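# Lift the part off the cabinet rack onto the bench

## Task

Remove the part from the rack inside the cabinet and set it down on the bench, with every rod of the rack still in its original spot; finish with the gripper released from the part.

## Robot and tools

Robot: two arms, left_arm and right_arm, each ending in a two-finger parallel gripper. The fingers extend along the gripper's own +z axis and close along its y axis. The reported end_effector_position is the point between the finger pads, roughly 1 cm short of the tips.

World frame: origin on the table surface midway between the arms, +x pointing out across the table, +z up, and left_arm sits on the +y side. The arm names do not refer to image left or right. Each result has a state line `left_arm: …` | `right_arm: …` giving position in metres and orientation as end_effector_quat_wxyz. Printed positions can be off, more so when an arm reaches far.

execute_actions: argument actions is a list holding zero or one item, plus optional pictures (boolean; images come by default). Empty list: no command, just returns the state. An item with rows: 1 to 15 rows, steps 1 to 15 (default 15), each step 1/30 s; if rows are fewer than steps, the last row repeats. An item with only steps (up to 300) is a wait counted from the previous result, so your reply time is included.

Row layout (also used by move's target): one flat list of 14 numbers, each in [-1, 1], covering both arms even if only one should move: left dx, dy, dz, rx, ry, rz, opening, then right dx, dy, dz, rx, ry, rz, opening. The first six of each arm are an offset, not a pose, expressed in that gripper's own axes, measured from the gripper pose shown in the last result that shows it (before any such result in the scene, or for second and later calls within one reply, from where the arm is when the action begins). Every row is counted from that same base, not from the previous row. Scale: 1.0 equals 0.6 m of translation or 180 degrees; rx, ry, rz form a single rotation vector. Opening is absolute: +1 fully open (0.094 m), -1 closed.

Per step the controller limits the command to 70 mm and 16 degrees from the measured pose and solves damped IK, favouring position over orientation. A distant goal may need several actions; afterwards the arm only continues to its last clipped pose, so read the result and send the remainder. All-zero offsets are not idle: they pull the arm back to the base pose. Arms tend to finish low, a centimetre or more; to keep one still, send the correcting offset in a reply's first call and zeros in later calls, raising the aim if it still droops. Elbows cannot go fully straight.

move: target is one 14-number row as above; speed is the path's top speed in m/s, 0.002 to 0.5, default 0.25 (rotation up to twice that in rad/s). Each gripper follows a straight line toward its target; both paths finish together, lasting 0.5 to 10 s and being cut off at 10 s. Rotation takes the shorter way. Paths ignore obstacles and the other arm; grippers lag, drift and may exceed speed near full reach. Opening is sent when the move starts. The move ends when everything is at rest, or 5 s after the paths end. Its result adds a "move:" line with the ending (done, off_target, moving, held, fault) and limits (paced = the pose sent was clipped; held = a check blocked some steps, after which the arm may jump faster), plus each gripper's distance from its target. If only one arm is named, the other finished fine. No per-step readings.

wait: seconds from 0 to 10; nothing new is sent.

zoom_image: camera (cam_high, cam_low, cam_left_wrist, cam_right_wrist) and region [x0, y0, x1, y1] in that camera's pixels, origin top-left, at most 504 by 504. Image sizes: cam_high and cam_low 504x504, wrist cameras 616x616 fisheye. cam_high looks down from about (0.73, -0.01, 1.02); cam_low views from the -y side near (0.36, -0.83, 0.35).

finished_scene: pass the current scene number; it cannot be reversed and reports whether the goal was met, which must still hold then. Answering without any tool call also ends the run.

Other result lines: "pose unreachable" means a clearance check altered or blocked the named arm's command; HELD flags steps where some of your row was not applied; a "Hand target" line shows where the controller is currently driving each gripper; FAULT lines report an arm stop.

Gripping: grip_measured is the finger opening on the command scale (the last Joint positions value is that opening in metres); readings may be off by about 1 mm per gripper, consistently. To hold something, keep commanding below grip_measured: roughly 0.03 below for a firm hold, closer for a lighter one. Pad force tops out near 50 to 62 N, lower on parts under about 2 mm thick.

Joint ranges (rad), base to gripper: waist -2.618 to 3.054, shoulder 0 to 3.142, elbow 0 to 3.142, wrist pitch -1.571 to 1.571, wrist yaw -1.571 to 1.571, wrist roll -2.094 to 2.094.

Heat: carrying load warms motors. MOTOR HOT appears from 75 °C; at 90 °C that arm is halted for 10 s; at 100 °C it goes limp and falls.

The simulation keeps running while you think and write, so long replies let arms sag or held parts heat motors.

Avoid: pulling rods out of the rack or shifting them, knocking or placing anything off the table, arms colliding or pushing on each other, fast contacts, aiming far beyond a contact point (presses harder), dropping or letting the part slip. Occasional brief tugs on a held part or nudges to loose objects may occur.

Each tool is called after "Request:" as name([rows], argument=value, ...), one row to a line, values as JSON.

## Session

Request:
execute_actions(actions=[])

Scene clock: 0.00 s of 4320.00 s.
left_arm: end_effector_position=(+0.6222, +0.3537, +0.1125) grip_measured=+1.000 end_effector_quat_wxyz=(-0.591, +0.707, -0.339, +0.189) | right_arm: end_effector_position=(+0.1688, -0.3667, +0.1208) grip_measured=+1.000 end_effector_quat_wxyz=(-0.096, -0.644, +0.758, +0.038)
Joint positions: left_arm=[-0.301  2.311  1.527  0.353 -0.986 -1.8    0.094] | right_arm=[-0.339  1.489  1.18  -1.429  0.122 -1.712  0.094]
Joint velocities: left_arm=[-0.012  0.012  0.027 -0.022 -0.007  0.037  0.   ] | right_arm=[ 0.002 -0.007 -0.017  0.007  0.037  0.037  0.   ]
Motor temperatures (°C, as the motors report them): left_arm=[25 27 28 28 25 27] | right_arm=[25 30 26 29 28 27]
Hand target (left_arm): +0.622, +0.355, +0.119; -0.594, +0.707, -0.336, +0.188
Hand target (right_arm): +0.170, -0.366, +0.126; -0.091, -0.645, +0.758, +0.033
camera_calibration (this result's frames):
cam_left_wrist: T_world_to_cam=[[0.436609, -0.144492, 0.887972, -0.321504], [0.160171, -0.958765, -0.234766, 0.297366], [0.885278, 0.244729, -0.395462, -0.475174], [0, 0, 0, 1]] pos_world=[0.513403, 0.354938, 0.167385]
cam_right_wrist: T_world_to_cam=[[0.978566, 0.116276, -0.169966, -0.106339], [0.199273, -0.742863, 0.639097, -0.371249], [-0.0519496, -0.659268, -0.750111, -0.0502664], [0, 0, 0, 1]] pos_world=[0.175428, -0.296562, 0.181485]

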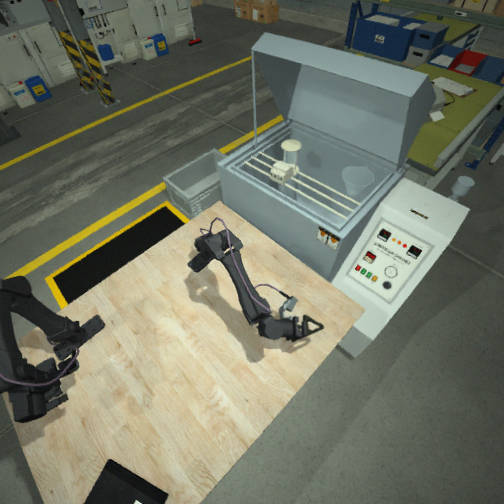

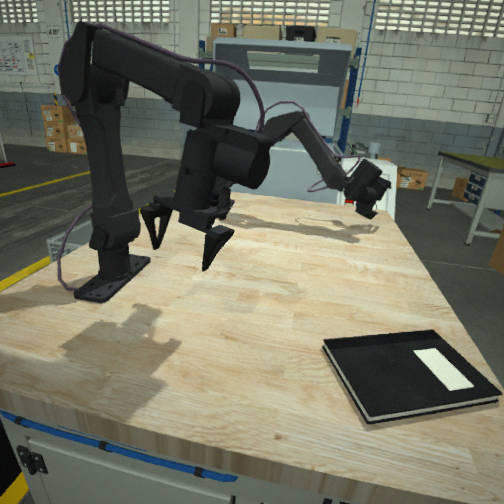

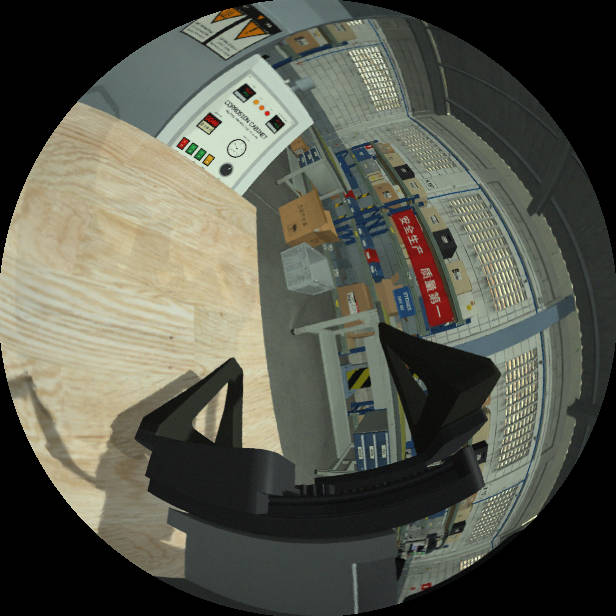

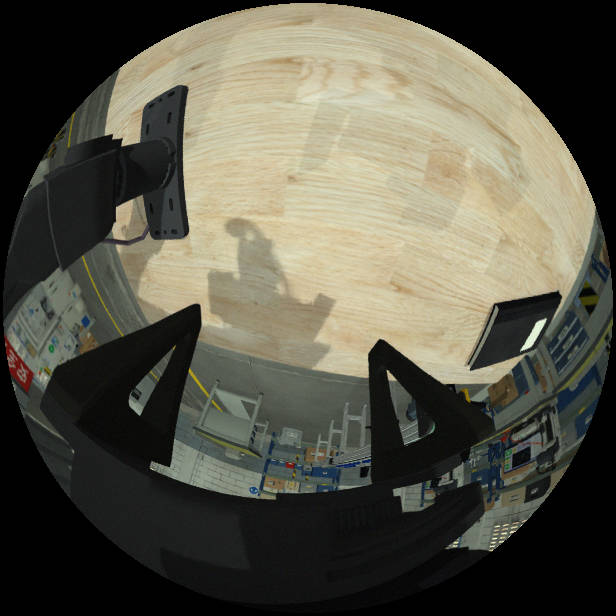

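Request:
move(target=[-0.395,-0.312,-0.207,0.066,-0.05,0.46,1,0,0,0,0,0,0,1])

Request:
move(target=[-0.1,0.35,0,-0.25,0,0,1,0,0,0,0,0,0,1])

Request:
move(target=[-0.02,0.33,0.1,0,0.25,0,1,0,0,0,0,0,0,1])

Scene clock: 11.57 s of 4320.00 s.
left_arm: end_effector_position=(+0.4247, +0.4421, +0.3537) grip_measured=+1.000 end_effector_quat_wxyz=(+0.657, -0.261, +0.655, +0.267) | right_arm: end_effector_position=(+0.1688, -0.3667, +0.1208) grip_measured=+1.000 end_effector_quat_wxyz=(-0.096, -0.644, +0.758, +0.038)
Joint positions: left_arm=[-0.129  1.256  0.946  0.319 -0.809  0.013  0.094] | right_arm=[-0.339  1.489  1.18  -1.429  0.122 -1.712  0.094]
Joint velocities: left_arm=[ 0.002  0.012  0.002  0.007 -0.022  0.022  0.   ] | right_arm=[-0.012 -0.002 -0.017  0.007 -0.051 -0.007  0.   ]
Motor temperatures (°C, as the motors report them): left_arm=[25 31 29 30 25 27] | right_arm=[25 30 27 29 28 27]
Hand target (left_arm): +0.420, +0.444, +0.356; +0.656, -0.258, +0.657, +0.269
Hand target (right_arm): +0.169, -0.367, +0.121; -0.096, -0.644, +0.758, +0.038
Off the commanded pose (left_arm): 0.005 m, 1 deg.
Off the commanded pose (right_arm): 0.000 m, 0 deg.
After step 90, 4.93 s passed at rest.
move: done
camera_calibration (this result's frames):
cam_left_wrist: T_world_to_cam=[[0.652568, -0.697838, -0.295257, 0.134743], [-0.549068, -0.166957, -0.818932, 0.628169], [0.522187, 0.696525, -0.492112, -0.23793], [0, 0, 0, 1]] pos_world=[0.381223, 0.364631, 0.437123]
cam_right_wrist: T_world_to_cam=[[0.978566, 0.116276, -0.169966, -0.106339], [0.199273, -0.742863, 0.639097, -0.371249], [-0.0519496, -0.659268, -0.750111, -0.0502664], [0, 0, 0, 1]] pos_world=[0.175428, -0.296562, 0.181485]

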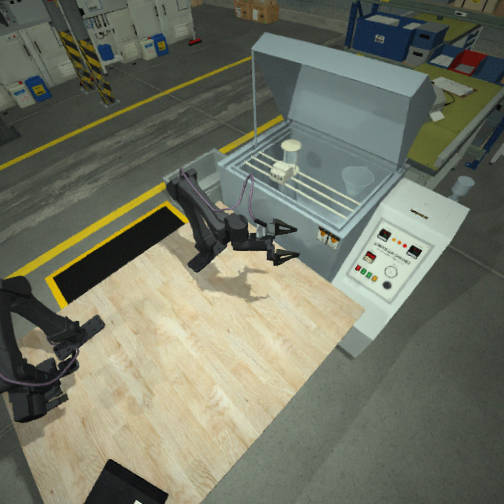

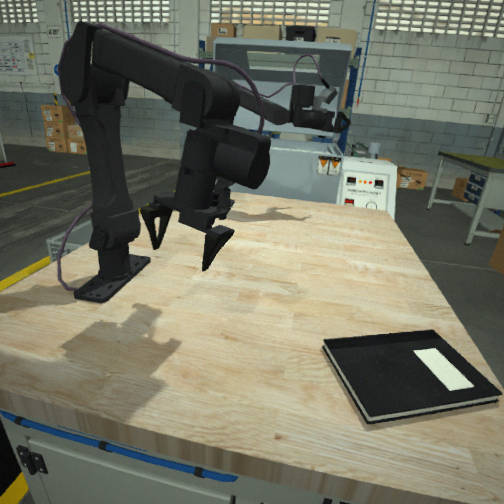

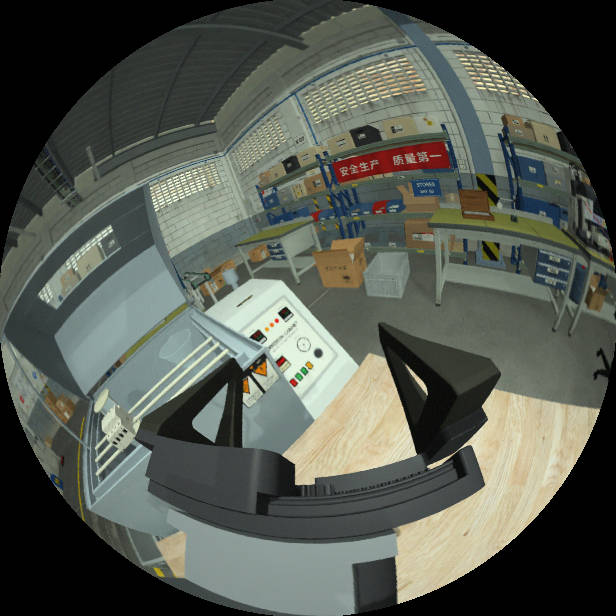

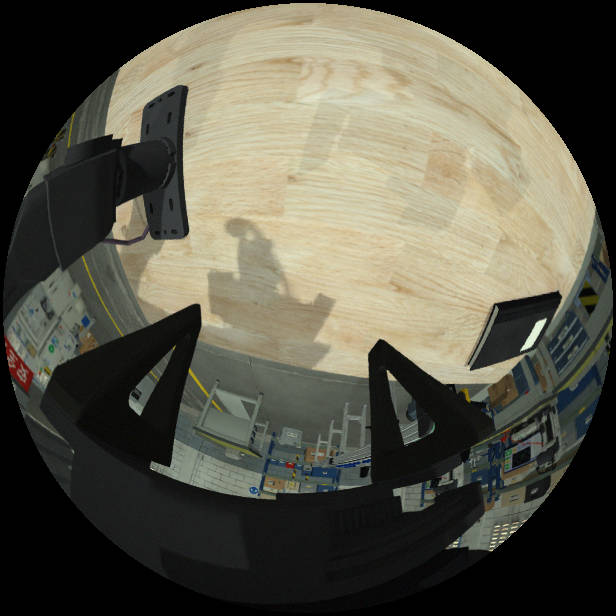

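Scene clock: 13.57 s of 4320.00 s.
left_arm: end_effector_position=(+0.2775, +0.5882, +0.4165) grip_measured=+1.000 end_effector_quat_wxyz=(+0.521, -0.490, +0.497, +0.491) | right_arm: end_effector_position=(+0.1688, -0.3667, +0.1208) grip_measured=+1.000 end_effector_quat_wxyz=(-0.096, -0.644, +0.758, +0.038)
Joint positions: left_arm=[ 0.244  1.22   1.141  0.148 -1.204  0.043  0.094] | right_arm=[-0.339  1.489  1.18  -1.429  0.122 -1.712  0.094]
Joint velocities: left_arm=[ 0.002 -0.002 -0.022  0.022 -0.022  0.007  0.   ] | right_arm=[ 0.007 -0.002 -0.012  0.007  0.037 -0.022  0.   ]
Motor temperatures (°C, as the motors report them): left_arm=[25 31 29 30 25 27] | right_arm=[25 30 27 29 28 27]
Hand target (left_arm): +0.278, +0.591, +0.417; +0.509, -0.490, +0.501, +0.500
Hand target (right_arm): +0.169, -0.367, +0.121; -0.096, -0.644, +0.758, +0.038
Off the commanded pose (left_arm): 0.005 m, 2 deg.
Off the commanded pose (right_arm): 0.000 m, 0 deg.
move: done
camera_calibration (this result's frames):
cam_left_wrist: T_world_to_cam=[[0.962347, -0.0441215, -0.268219, -0.130456], [-0.255163, -0.486776, -0.835428, 0.736564], [-0.0937025, 0.872412, -0.479706, -0.169599], [0, 0, 0, 1]] pos_world=[0.297596, 0.500746, 0.498998]
cam_right_wrist: T_world_to_cam=[[0.978566, 0.116276, -0.169966, -0.106339], [0.199273, -0.742863, 0.639097, -0.371249], [-0.0519496, -0.659268, -0.750111, -0.0502664], [0, 0, 0, 1]] pos_world=[0.175428, -0.296562, 0.181485]

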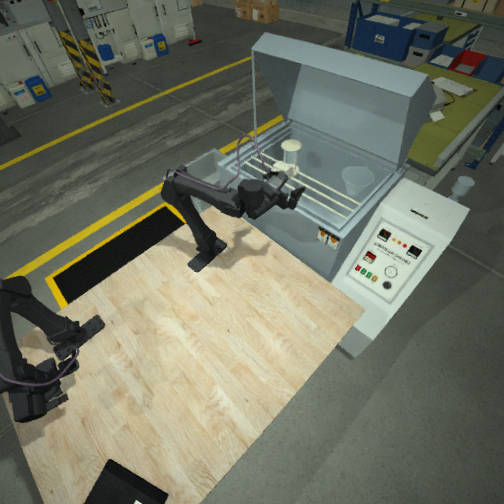

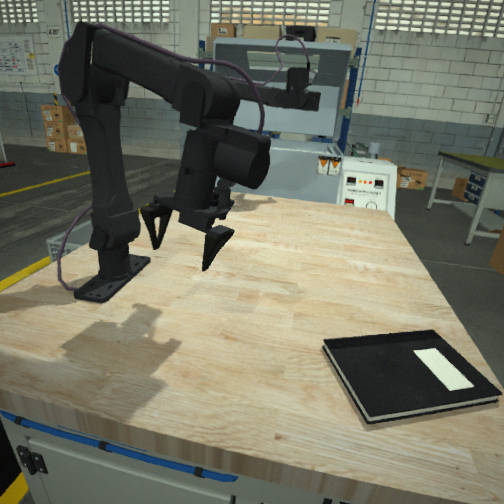

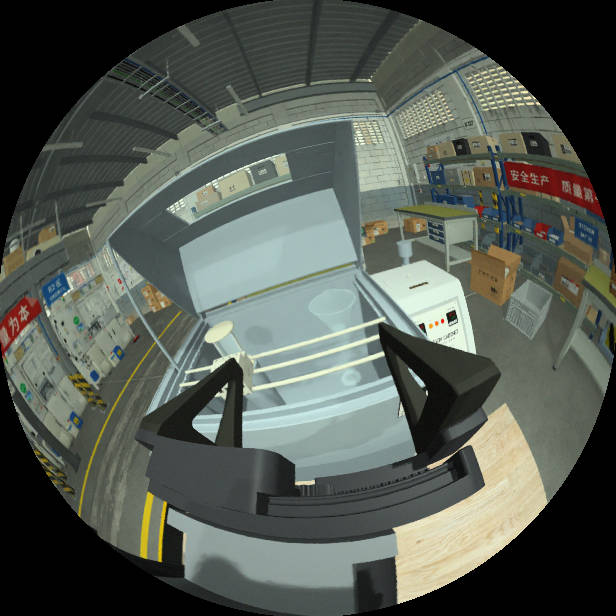

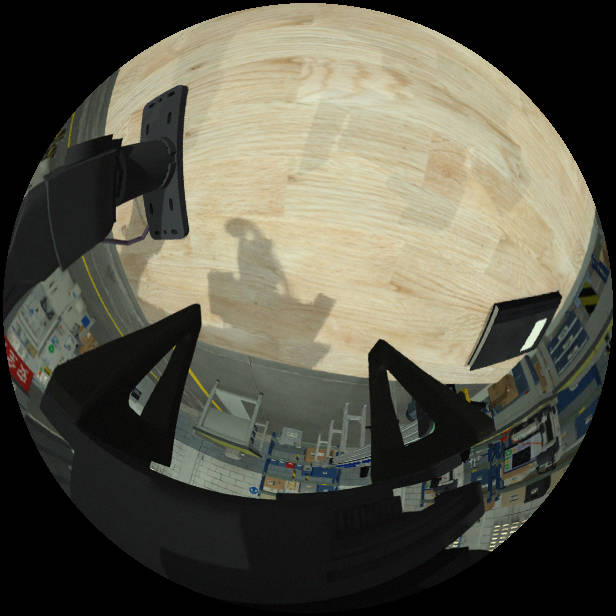

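Scene clock: 16.00 s of 4320.00 s.
left_arm: end_effector_position=(+0.0848, +0.6503, +0.4277) grip_measured=+1.000 end_effector_quat_wxyz=(+0.295, -0.638, +0.655, +0.277) | right_arm: end_effector_position=(+0.1688, -0.3667, +0.1208) grip_measured=+1.000 end_effector_quat_wxyz=(-0.096, -0.644, +0.758, +0.038)
Joint positions: left_arm=[ 1.259  1.525  2.291 -1.513 -0.134 -0.142  0.094] | right_arm=[-0.339  1.489  1.18  -1.429  0.122 -1.712  0.094]
Joint velocities: left_arm=[-0.017 -0.007 -0.012 -0.007  0.125  0.051  0.   ] | right_arm=[ 0.022  0.002  0.017  0.037 -0.066 -0.022  0.   ]
Motor temperatures (°C, as the motors report them): left_arm=[25 30 29 30 25 27] | right_arm=[25 30 27 29 28 27]
Hand target (left_arm): +0.084, +0.650, +0.427; -0.291, +0.639, -0.658, -0.273
Hand target (right_arm): +0.169, -0.367, +0.121; -0.096, -0.644, +0.758, +0.038
Off the commanded pose (left_arm): 0.006 m, 1 deg.
Off the commanded pose (right_arm): 0.000 m, 0 deg.
move: done
camera_calibration (this result's frames):
cam_left_wrist: T_world_to_cam=[[0.952963, -0.236196, -0.189928, 0.152978], [-0.280844, -0.923777, -0.260313, 0.767351], [-0.113966, 0.301409, -0.946659, 0.336325], [0, 0, 0, 1]] pos_world=[0.108053, 0.643622, 0.547192]
cam_right_wrist: T_world_to_cam=[[0.978566, 0.116276, -0.169966, -0.106339], [0.199273, -0.742863, 0.639097, -0.371249], [-0.0519496, -0.659268, -0.750111, -0.0502664], [0, 0, 0, 1]] pos_world=[0.175428, -0.296562, 0.181485]

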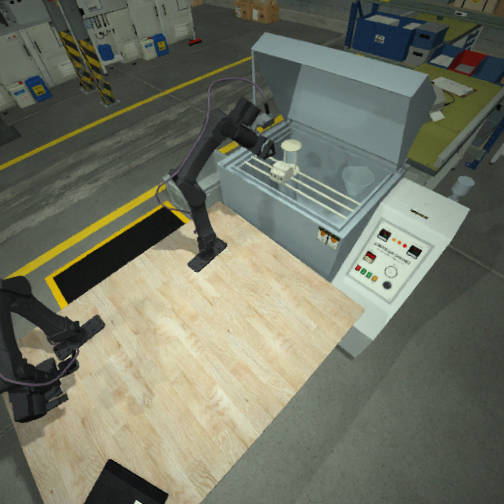

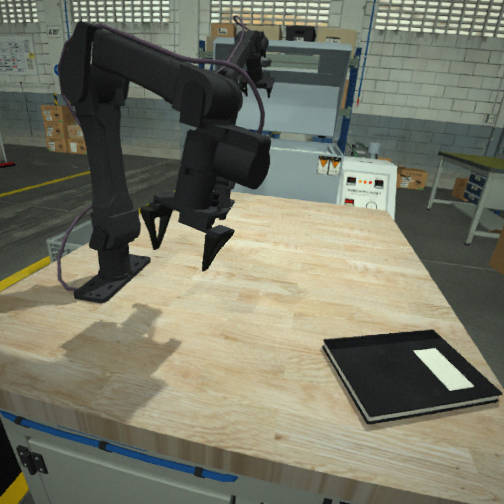

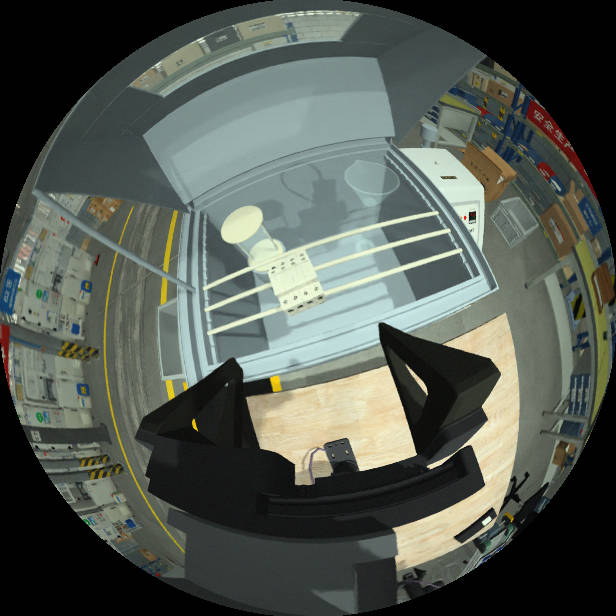

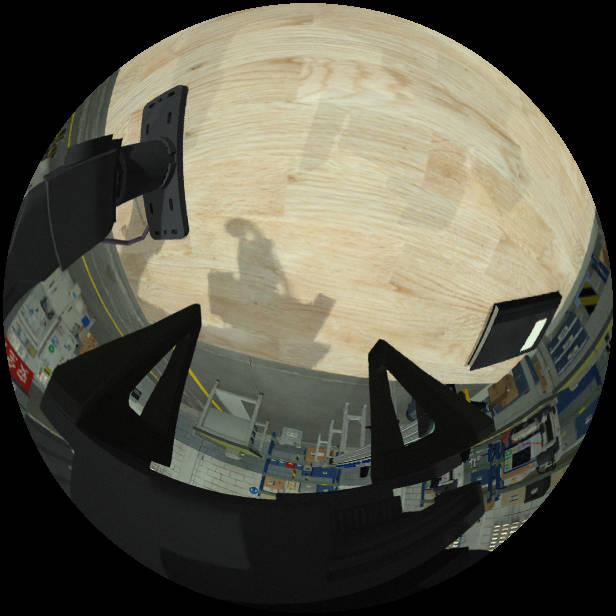

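Request:
move(target=[0.047,0.032,0.267,0,0,0,1,0,0,0,0,0,0,1], speed=0.1)

Request:
zoom_image(camera="cam_left_wrist", region=[160,180,460,480])

Scene clock: 23.13 s of 4320.00 s.
left_arm: end_effector_position=(+0.0709, +0.7476, +0.3005) grip_measured=+1.000 end_effector_quat_wxyz=(+0.290, -0.640, +0.655, +0.277) | right_arm: end_effector_position=(+0.1688, -0.3667, +0.1208) grip_measured=+1.000 end_effector_quat_wxyz=(-0.096, -0.644, +0.758, +0.038)
Joint positions: left_arm=[ 1.378  1.5    1.614 -0.861 -0.054 -0.062  0.094] | right_arm=[-0.339  1.489  1.18  -1.429  0.122 -1.712  0.094]
Joint velocities: left_arm=[-0.017 -0.007 -0.007 -0.037  0.022  0.051  0.   ] | right_arm=[-0.002  0.002  0.002  0.022  0.007 -0.022  0.   ]
Motor temperatures (°C, as the motors report them): left_arm=[25 30 29 30 25 27] | right_arm=[25 30 27 29 28 27]
Hand target (left_arm): +0.070, +0.751, +0.300; -0.294, +0.638, -0.655, -0.278
Hand target (right_arm): +0.169, -0.367, +0.121; -0.096, -0.644, +0.758, +0.038
Off the commanded pose (left_arm): 0.003 m, 1 deg.
Off the commanded pose (right_arm): 0.000 m, 0 deg.
After step 90, 1.90 s passed at rest.
move: done
camera_calibration (this result's frames):
cam_left_wrist: T_world_to_cam=[[0.953112, -0.232801, -0.193341, 0.163484], [-0.277492, -0.927231, -0.251478, 0.819952], [-0.120728, 0.293337, -0.948355, 0.191958], [0, 0, 0, 1]] pos_world=[0.0948869, 0.742035, 0.419853]
cam_right_wrist: T_world_to_cam=[[0.978566, 0.116276, -0.169966, -0.106339], [0.199273, -0.742863, 0.639097, -0.371249], [-0.0519496, -0.659268, -0.750111, -0.0502664], [0, 0, 0, 1]] pos_world=[0.175428, -0.296562, 0.181485]

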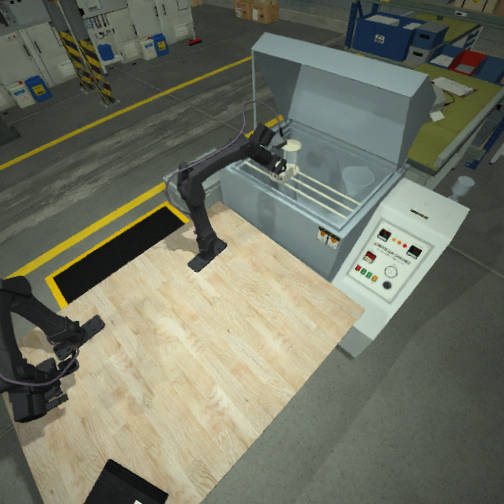

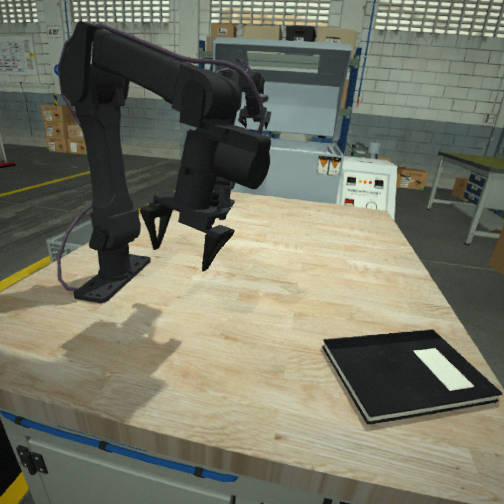

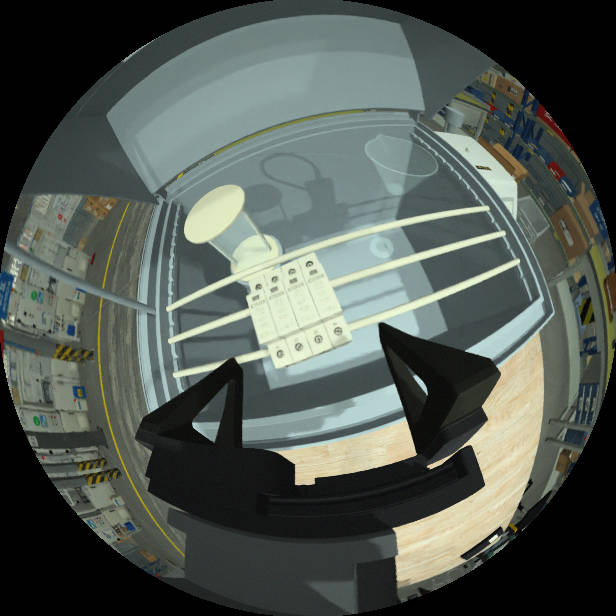

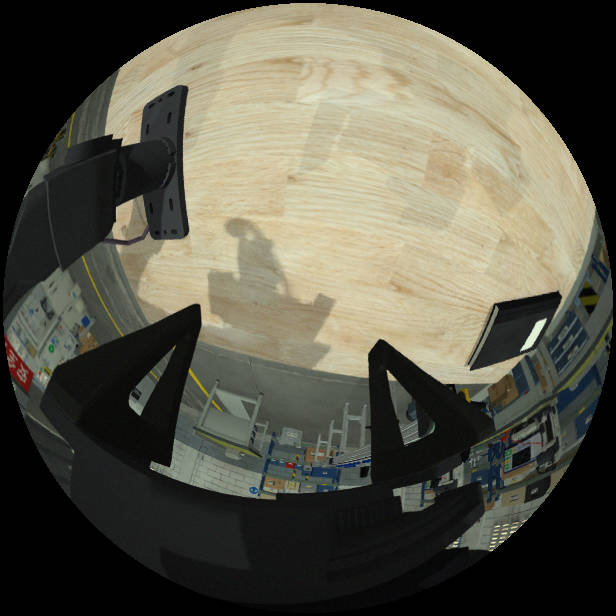

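Region (160, 180, 460, 480) of cam_left_wrist's 616x616 image, scaled by 1.680, with more detail than that image has.

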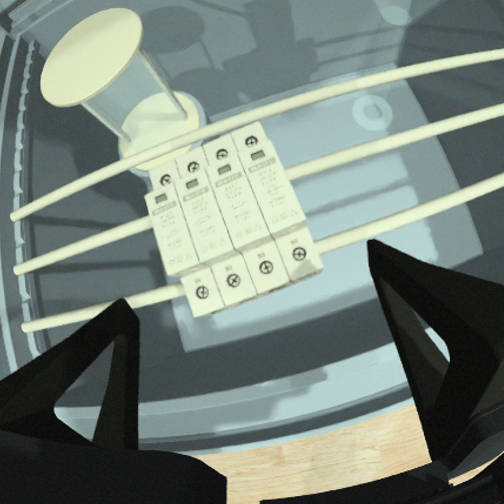

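Request:
move(target=[0.032,0.022,0.128,0,0,0,1,0,0,0,0,0,0,1], speed=0.04)

Scene clock: 28.43 s of 4320.00 s.
left_arm: end_effector_position=(+0.0606, +0.7883, +0.2357) grip_measured=+1.000 end_effector_quat_wxyz=(+0.285, -0.643, +0.655, +0.276) | right_arm: end_effector_position=(+0.1688, -0.3667, +0.1208) grip_measured=+1.000 end_effector_quat_wxyz=(-0.096, -0.644, +0.758, +0.038)
Joint positions: left_arm=[ 1.419  1.601  1.454 -0.608 -0.03  -0.035  0.094] | right_arm=[-0.339  1.489  1.18  -1.429  0.122 -1.712  0.094]
Joint velocities: left_arm=[ 0.007 -0.007  0.007  0.007 -0.022 -0.066  0.   ] | right_arm=[ 0.012 -0.017 -0.022  0.037  0.022  0.007  0.   ]
Motor temperatures (°C, as the motors report them): left_arm=[25 30 29 31 25 27] | right_arm=[25 30 27 29 28 27]
Hand target (left_arm): +0.059, +0.792, +0.234; -0.289, +0.640, -0.655, -0.277
Hand target (right_arm): +0.169, -0.367, +0.121; -0.096, -0.644, +0.758, +0.038
Off the commanded pose (left_arm): 0.004 m, 1 deg.
Off the commanded pose (right_arm): 0.000 m, 0 deg.
move: done
camera_calibration (this result's frames):
cam_left_wrist: T_world_to_cam=[[0.953511, -0.229442, -0.195377, 0.168092], [-0.273705, -0.930644, -0.242874, 0.838945], [-0.126101, 0.285059, -0.950179, 0.124591], [0, 0, 0, 1]] pos_world=[0.0850573, 0.78381, 0.354983]
cam_right_wrist: T_world_to_cam=[[0.978566, 0.116276, -0.169966, -0.106339], [0.199273, -0.742863, 0.639097, -0.371249], [-0.0519496, -0.659268, -0.750111, -0.0502664], [0, 0, 0, 1]] pos_world=[0.175428, -0.296562, 0.181485]

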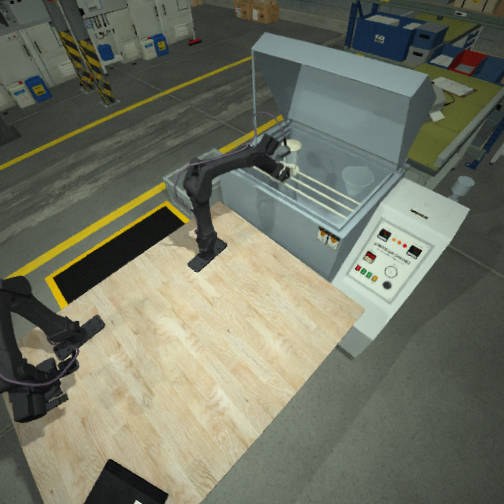

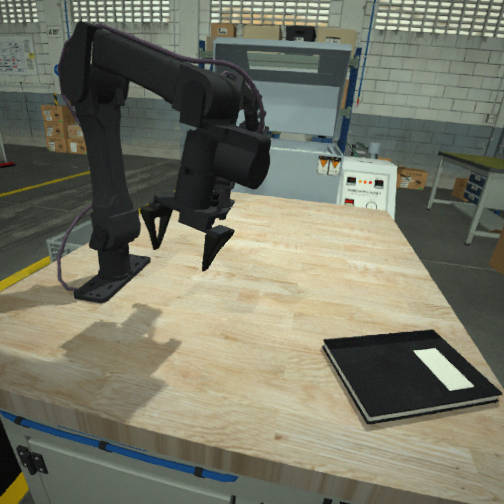

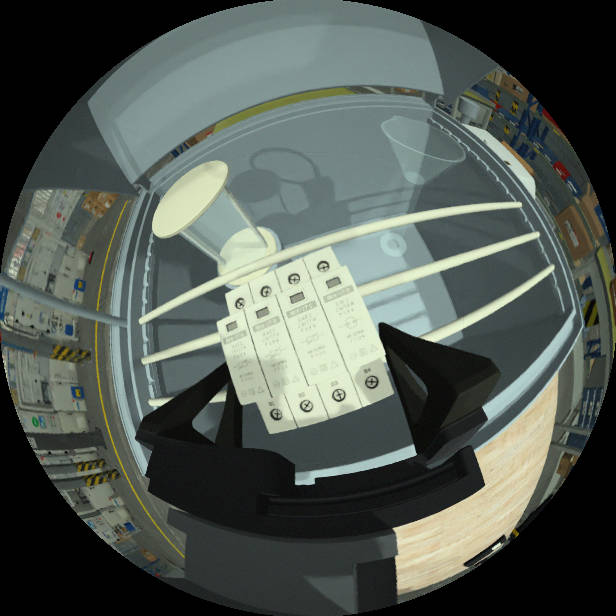

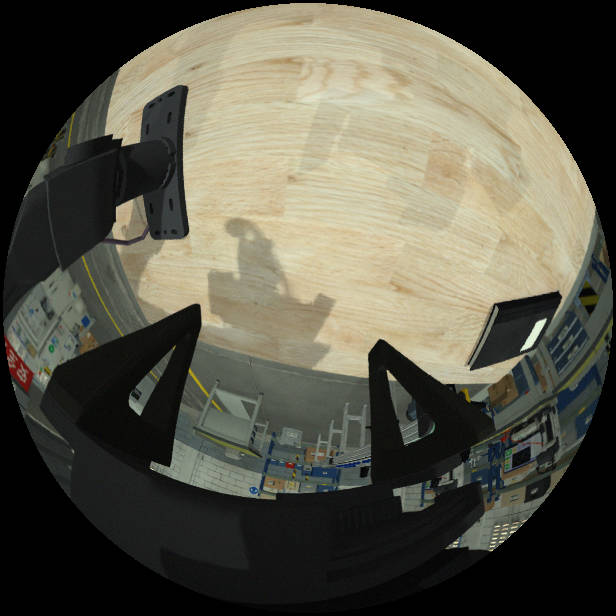

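Request:
move(target=[0,0.006,0,0,0,0,0.44,0,0,0,0,0,0,1])

Request:
move(target=[-0.11,0,-0.1,0,0,0,0.44,0,0,0,0,0,0,1], speed=0.05)

Scene clock: 31.77 s of 4320.00 s.
left_arm: end_effector_position=(+0.0612, +0.7887, +0.2361) grip_measured=+0.550 end_effector_quat_wxyz=(+0.288, -0.642, +0.655, +0.275) | right_arm: end_effector_position=(+0.1688, -0.3667, +0.1208) grip_measured=+1.000 end_effector_quat_wxyz=(-0.096, -0.644, +0.758, +0.038)
Joint positions: left_arm=[ 1.42   1.601  1.454 -0.605 -0.025 -0.035  0.073] | right_arm=[-0.339  1.489  1.18  -1.429  0.122 -1.712  0.094]
Joint velocities: left_arm=[-0.007 -0.012  0.017  0.051 -0.037 -0.037  0.001] | right_arm=[-0.017 -0.007  0.012  0.037  0.066  0.007  0.   ]
Motor temperatures (°C, as the motors report them): left_arm=[25 30 29 31 25 27] | right_arm=[25 30 27 29 28 27]
Hand target (left_arm): +0.057, +0.788, +0.236; -0.285, +0.643, -0.655, -0.276
Hand target (right_arm): +0.169, -0.367, +0.121; -0.096, -0.644, +0.758, +0.038
Off the commanded pose (left_arm): 0.004 m, 0 deg.
Off the commanded pose (right_arm): 0.000 m, 0 deg.
move: done
camera_calibration (this result's frames):
cam_left_wrist: T_world_to_cam=[[0.953545, -0.23169, -0.192542, 0.168847], [-0.275487, -0.929264, -0.246121, 0.839401], [-0.121899, 0.287731, -0.949922, 0.122558], [0, 0, 0, 1]] pos_world=[0.0851809, 0.783881, 0.355525]
cam_right_wrist: T_world_to_cam=[[0.978566, 0.116276, -0.169966, -0.106339], [0.199273, -0.742863, 0.639097, -0.371249], [-0.0519496, -0.659268, -0.750111, -0.0502664], [0, 0, 0, 1]] pos_world=[0.175428, -0.296562, 0.181485]

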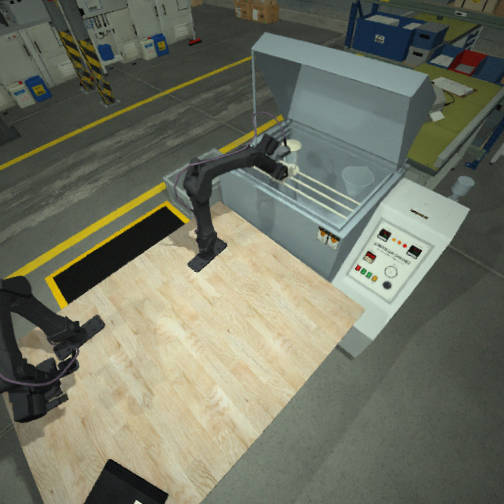

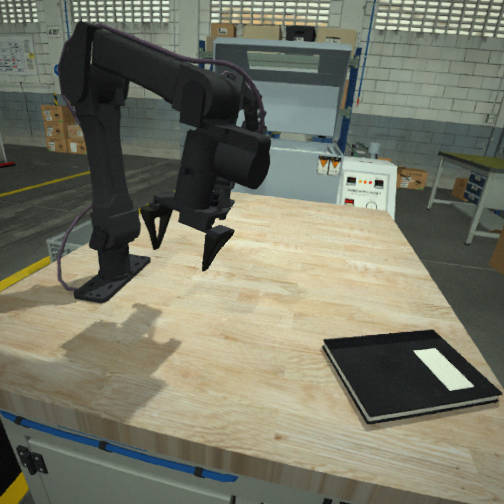

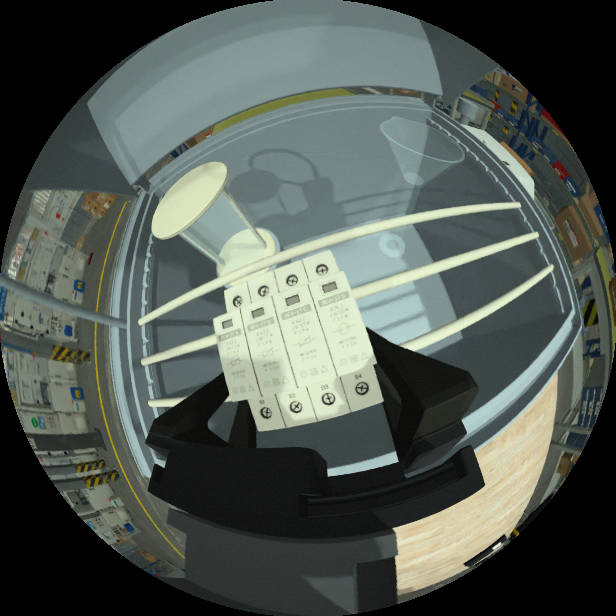

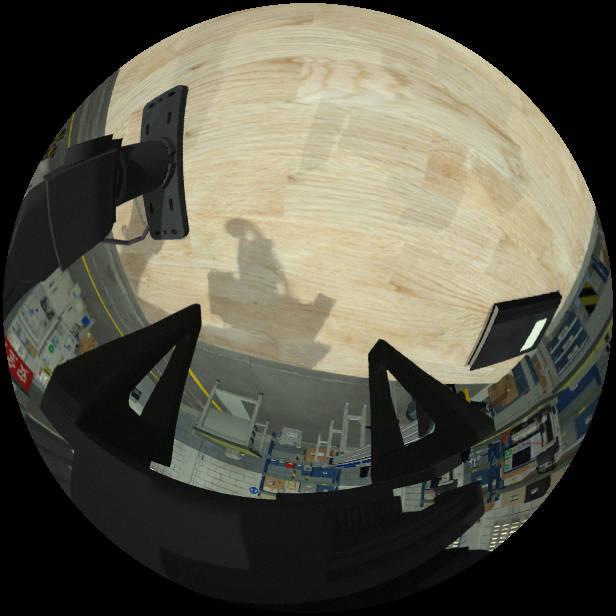

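Scene clock: 34.17 s of 4320.00 s.
left_arm: end_effector_position=(+0.0604, +0.7777, +0.2918) grip_measured=+0.550 end_effector_quat_wxyz=(+0.249, -0.656, +0.671, +0.241) | right_arm: end_effector_position=(+0.1688, -0.3667, +0.1208) grip_measured=+1.000 end_effector_quat_wxyz=(-0.096, -0.644, +0.758, +0.038)
Joint positions: left_arm=[ 1.42   1.712  1.883 -1.036 -0.025 -0.035  0.073] | right_arm=[-0.339  1.489  1.18  -1.429  0.122 -1.712  0.094]
Joint velocities: left_arm=[-0.007  0.002 -0.002  0.081 -0.007 -0.022 -0.001] | right_arm=[-0.012 -0.012  0.022 -0.037 -0.037 -0.051  0.   ]
Motor temperatures (°C, as the motors report them): left_arm=[25 30 30 31 25 27] | right_arm=[25 30 27 29 28 27]
Hand target (left_arm): +0.061, +0.787, +0.325; -0.287, +0.642, -0.655, -0.275
Hand target (right_arm): +0.169, -0.367, +0.121; -0.096, -0.644, +0.758, +0.038
Off the commanded pose (left_arm): 0.036 m, 6 deg.
Off the commanded pose (right_arm): 0.000 m, 0 deg.
move: off_target (left_arm)
camera_calibration (this result's frames):
cam_left_wrist: T_world_to_cam=[[0.952196, -0.252136, -0.172483, 0.187838], [-0.27691, -0.950823, -0.138769, 0.828209], [-0.129013, 0.179897, -0.975189, 0.270173], [0, 0, 0, 1]] pos_world=[0.0853364, 0.786238, 0.410799]
cam_right_wrist: T_world_to_cam=[[0.978566, 0.116276, -0.169966, -0.106339], [0.199273, -0.742863, 0.639097, -0.371249], [-0.0519496, -0.659268, -0.750111, -0.0502664], [0, 0, 0, 1]] pos_world=[0.175428, -0.296562, 0.181485]

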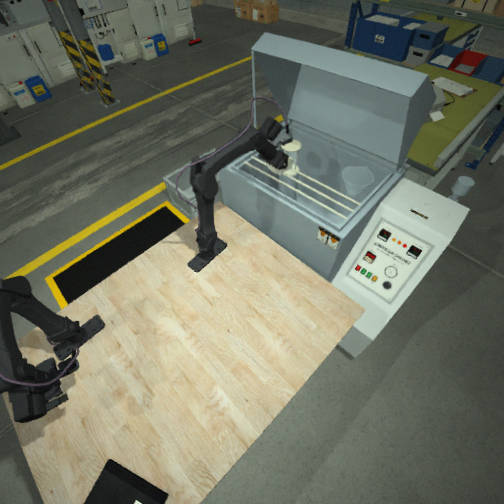

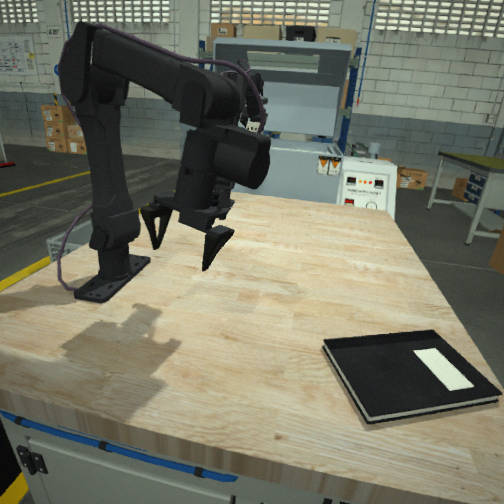

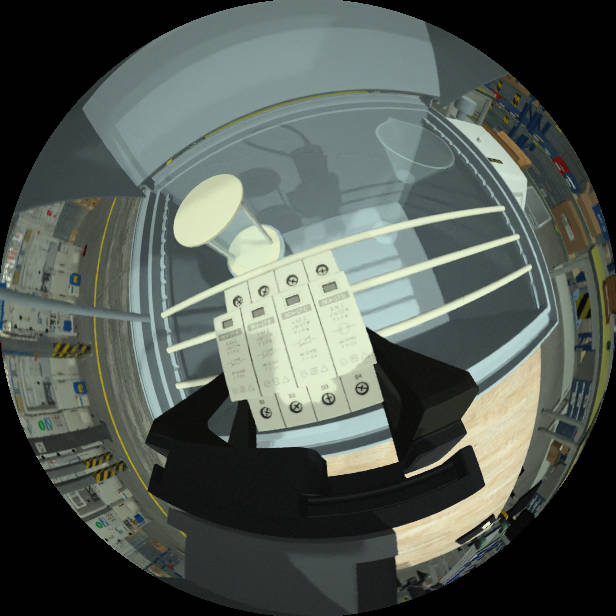

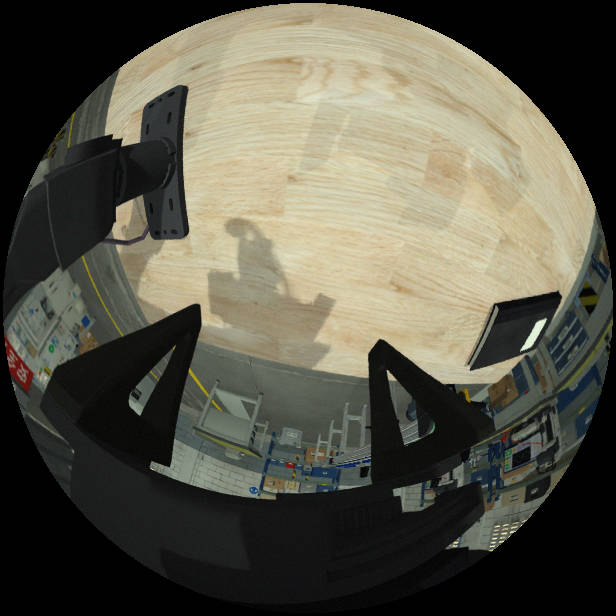

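Same as before; repeat the retreat and swing.

Request:
move(target=[0.028,0,-0.175,0,-0.03,0,0.44,0,0,0,0,0,0,1], speed=0.08)

Request:
move(target=[0.167,-0.5,-0.243,0.175,-0.03,0.217,0.44,0,0,0,0,0,0,1], speed=0.12)

Scene clock: 38.33 s of 4320.00 s.
left_arm: end_effector_position=(+0.0579, +0.6928, +0.3255) grip_measured=+0.550 end_effector_quat_wxyz=(+0.239, -0.657, +0.677, +0.230) | right_arm: end_effector_position=(+0.1688, -0.3667, +0.1208) grip_measured=+1.000 end_effector_quat_wxyz=(-0.096, -0.644, +0.758, +0.038)
Joint positions: left_arm=[ 1.411  1.488  1.826 -1.234 -0.025 -0.035  0.073] | right_arm=[-0.339  1.489  1.18  -1.429  0.122 -1.712  0.094]
Joint velocities: left_arm=[ 0.002 -0.007  0.002  0.081  0.007  0.007  0.   ] | right_arm=[-0.002 -0.002  0.002 -0.037 -0.007 -0.022  0.   ]
Motor temperatures (°C, as the motors report them): left_arm=[25 30 30 32 25 27] | right_arm=[25 30 27 29 28 27]
Hand target (left_arm): +0.059, +0.694, +0.361; -0.280, +0.644, -0.658, -0.270
Hand target (right_arm): +0.169, -0.367, +0.121; -0.096, -0.644, +0.758, +0.038
Off the commanded pose (left_arm): 0.035 m, 7 deg.
Off the commanded pose (right_arm): 0.000 m, 0 deg.
move: off_target (left_arm)
camera_calibration (this result's frames):
cam_left_wrist: T_world_to_cam=[[0.949816, -0.264745, -0.166609, 0.181624], [-0.284521, -0.952516, -0.108451, 0.743221], [-0.129986, 0.150412, -0.980041, 0.340079], [0, 0, 0, 1]] pos_world=[0.083158, 0.704861, 0.444154]
cam_right_wrist: T_world_to_cam=[[0.978566, 0.116276, -0.169966, -0.106339], [0.199273, -0.742863, 0.639097, -0.371249], [-0.0519496, -0.659268, -0.750111, -0.0502664], [0, 0, 0, 1]] pos_world=[0.175428, -0.296562, 0.181485]

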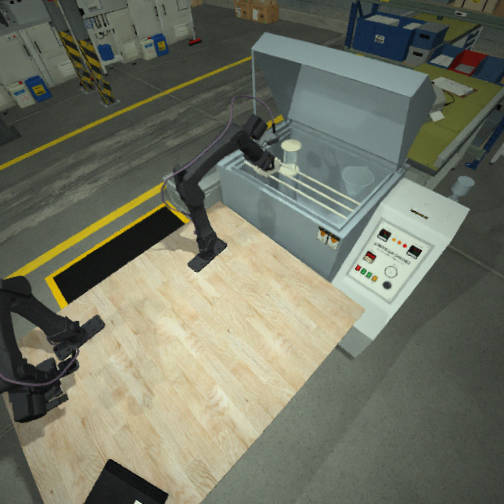

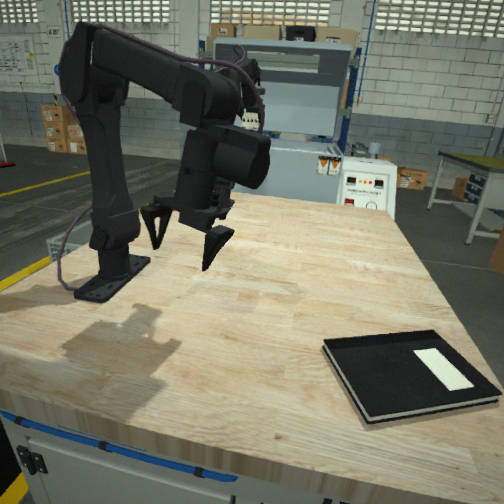

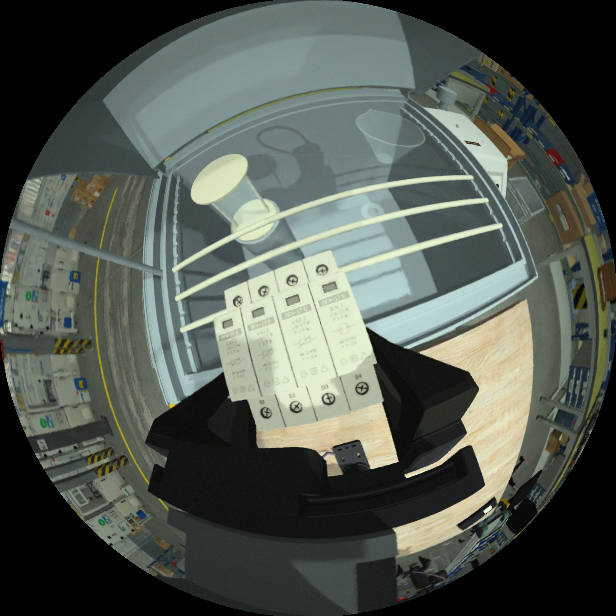

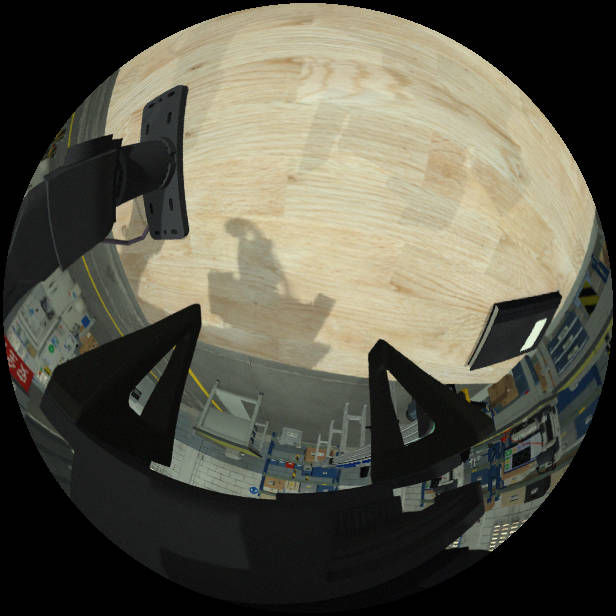

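Scene clock: 42.33 s of 4320.00 s.
left_arm: end_effector_position=(+0.3436, +0.5108, +0.3519) grip_measured=+0.551 end_effector_quat_wxyz=(+0.304, -0.300, +0.897, +0.113) | right_arm: end_effector_position=(+0.1688, -0.3667, +0.1208) grip_measured=+1.000 end_effector_quat_wxyz=(-0.096, -0.644, +0.758, +0.038)
Joint positions: left_arm=[ 0.383  1.559  2.037 -1.398 -0.128 -0.135  0.073] | right_arm=[-0.339  1.489  1.18  -1.429  0.122 -1.712  0.094]
Joint velocities: left_arm=[-0.002 -0.007  0.017 -0.037  0.007  0.081  0.001] | right_arm=[ 0.002 -0.017  0.007 -0.007  0.007  0.022  0.   ]
Motor temperatures (°C, as the motors report them): left_arm=[25 30 30 32 25 27] | right_arm=[25 30 27 29 28 27]
Hand target (left_arm): +0.348, +0.516, +0.378; +0.349, -0.300, +0.879, +0.128
Hand target (right_arm): +0.169, -0.367, +0.121; -0.096, -0.644, +0.758, +0.038
Off the commanded pose (left_arm): 0.027 m, 6 deg.
Off the commanded pose (right_arm): 0.000 m, 0 deg.
move: off_target (left_arm)
camera_calibration (this result's frames):
cam_left_wrist: T_world_to_cam=[[0.390327, -0.902172, -0.183658, 0.390313], [-0.920616, -0.380169, -0.0890993, 0.573332], [0.0105618, 0.203856, -0.978944, 0.354495], [0, 0, 0, 1]] pos_world=[0.371724, 0.497826, 0.469798]
cam_right_wrist: T_world_to_cam=[[0.978566, 0.116276, -0.169966, -0.106339], [0.199273, -0.742863, 0.639097, -0.371249], [-0.0519496, -0.659268, -0.750111, -0.0502664], [0, 0, 0, 1]] pos_world=[0.175428, -0.296562, 0.181485]

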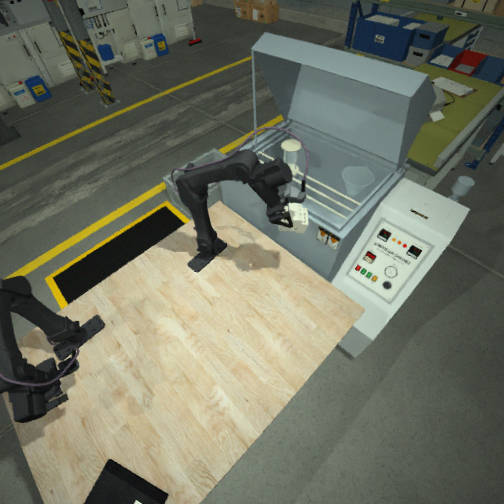

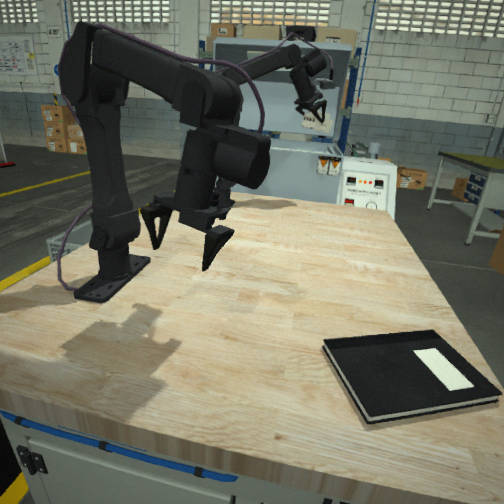

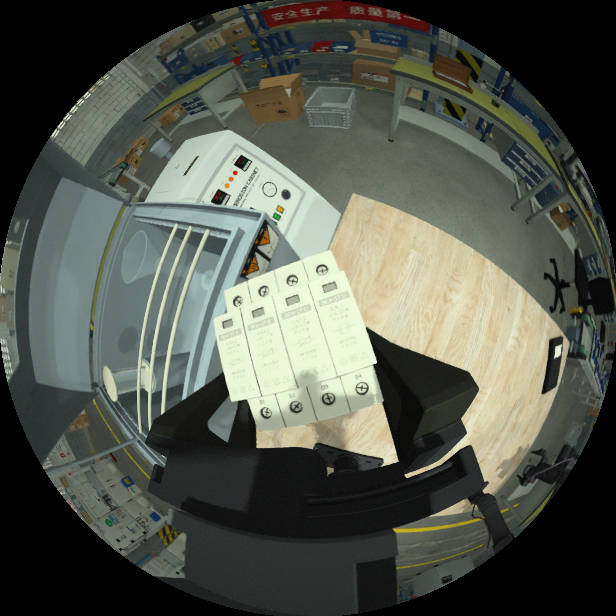

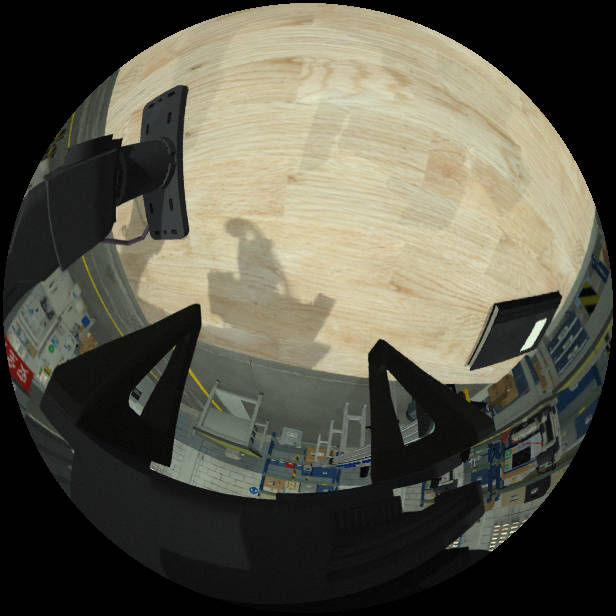

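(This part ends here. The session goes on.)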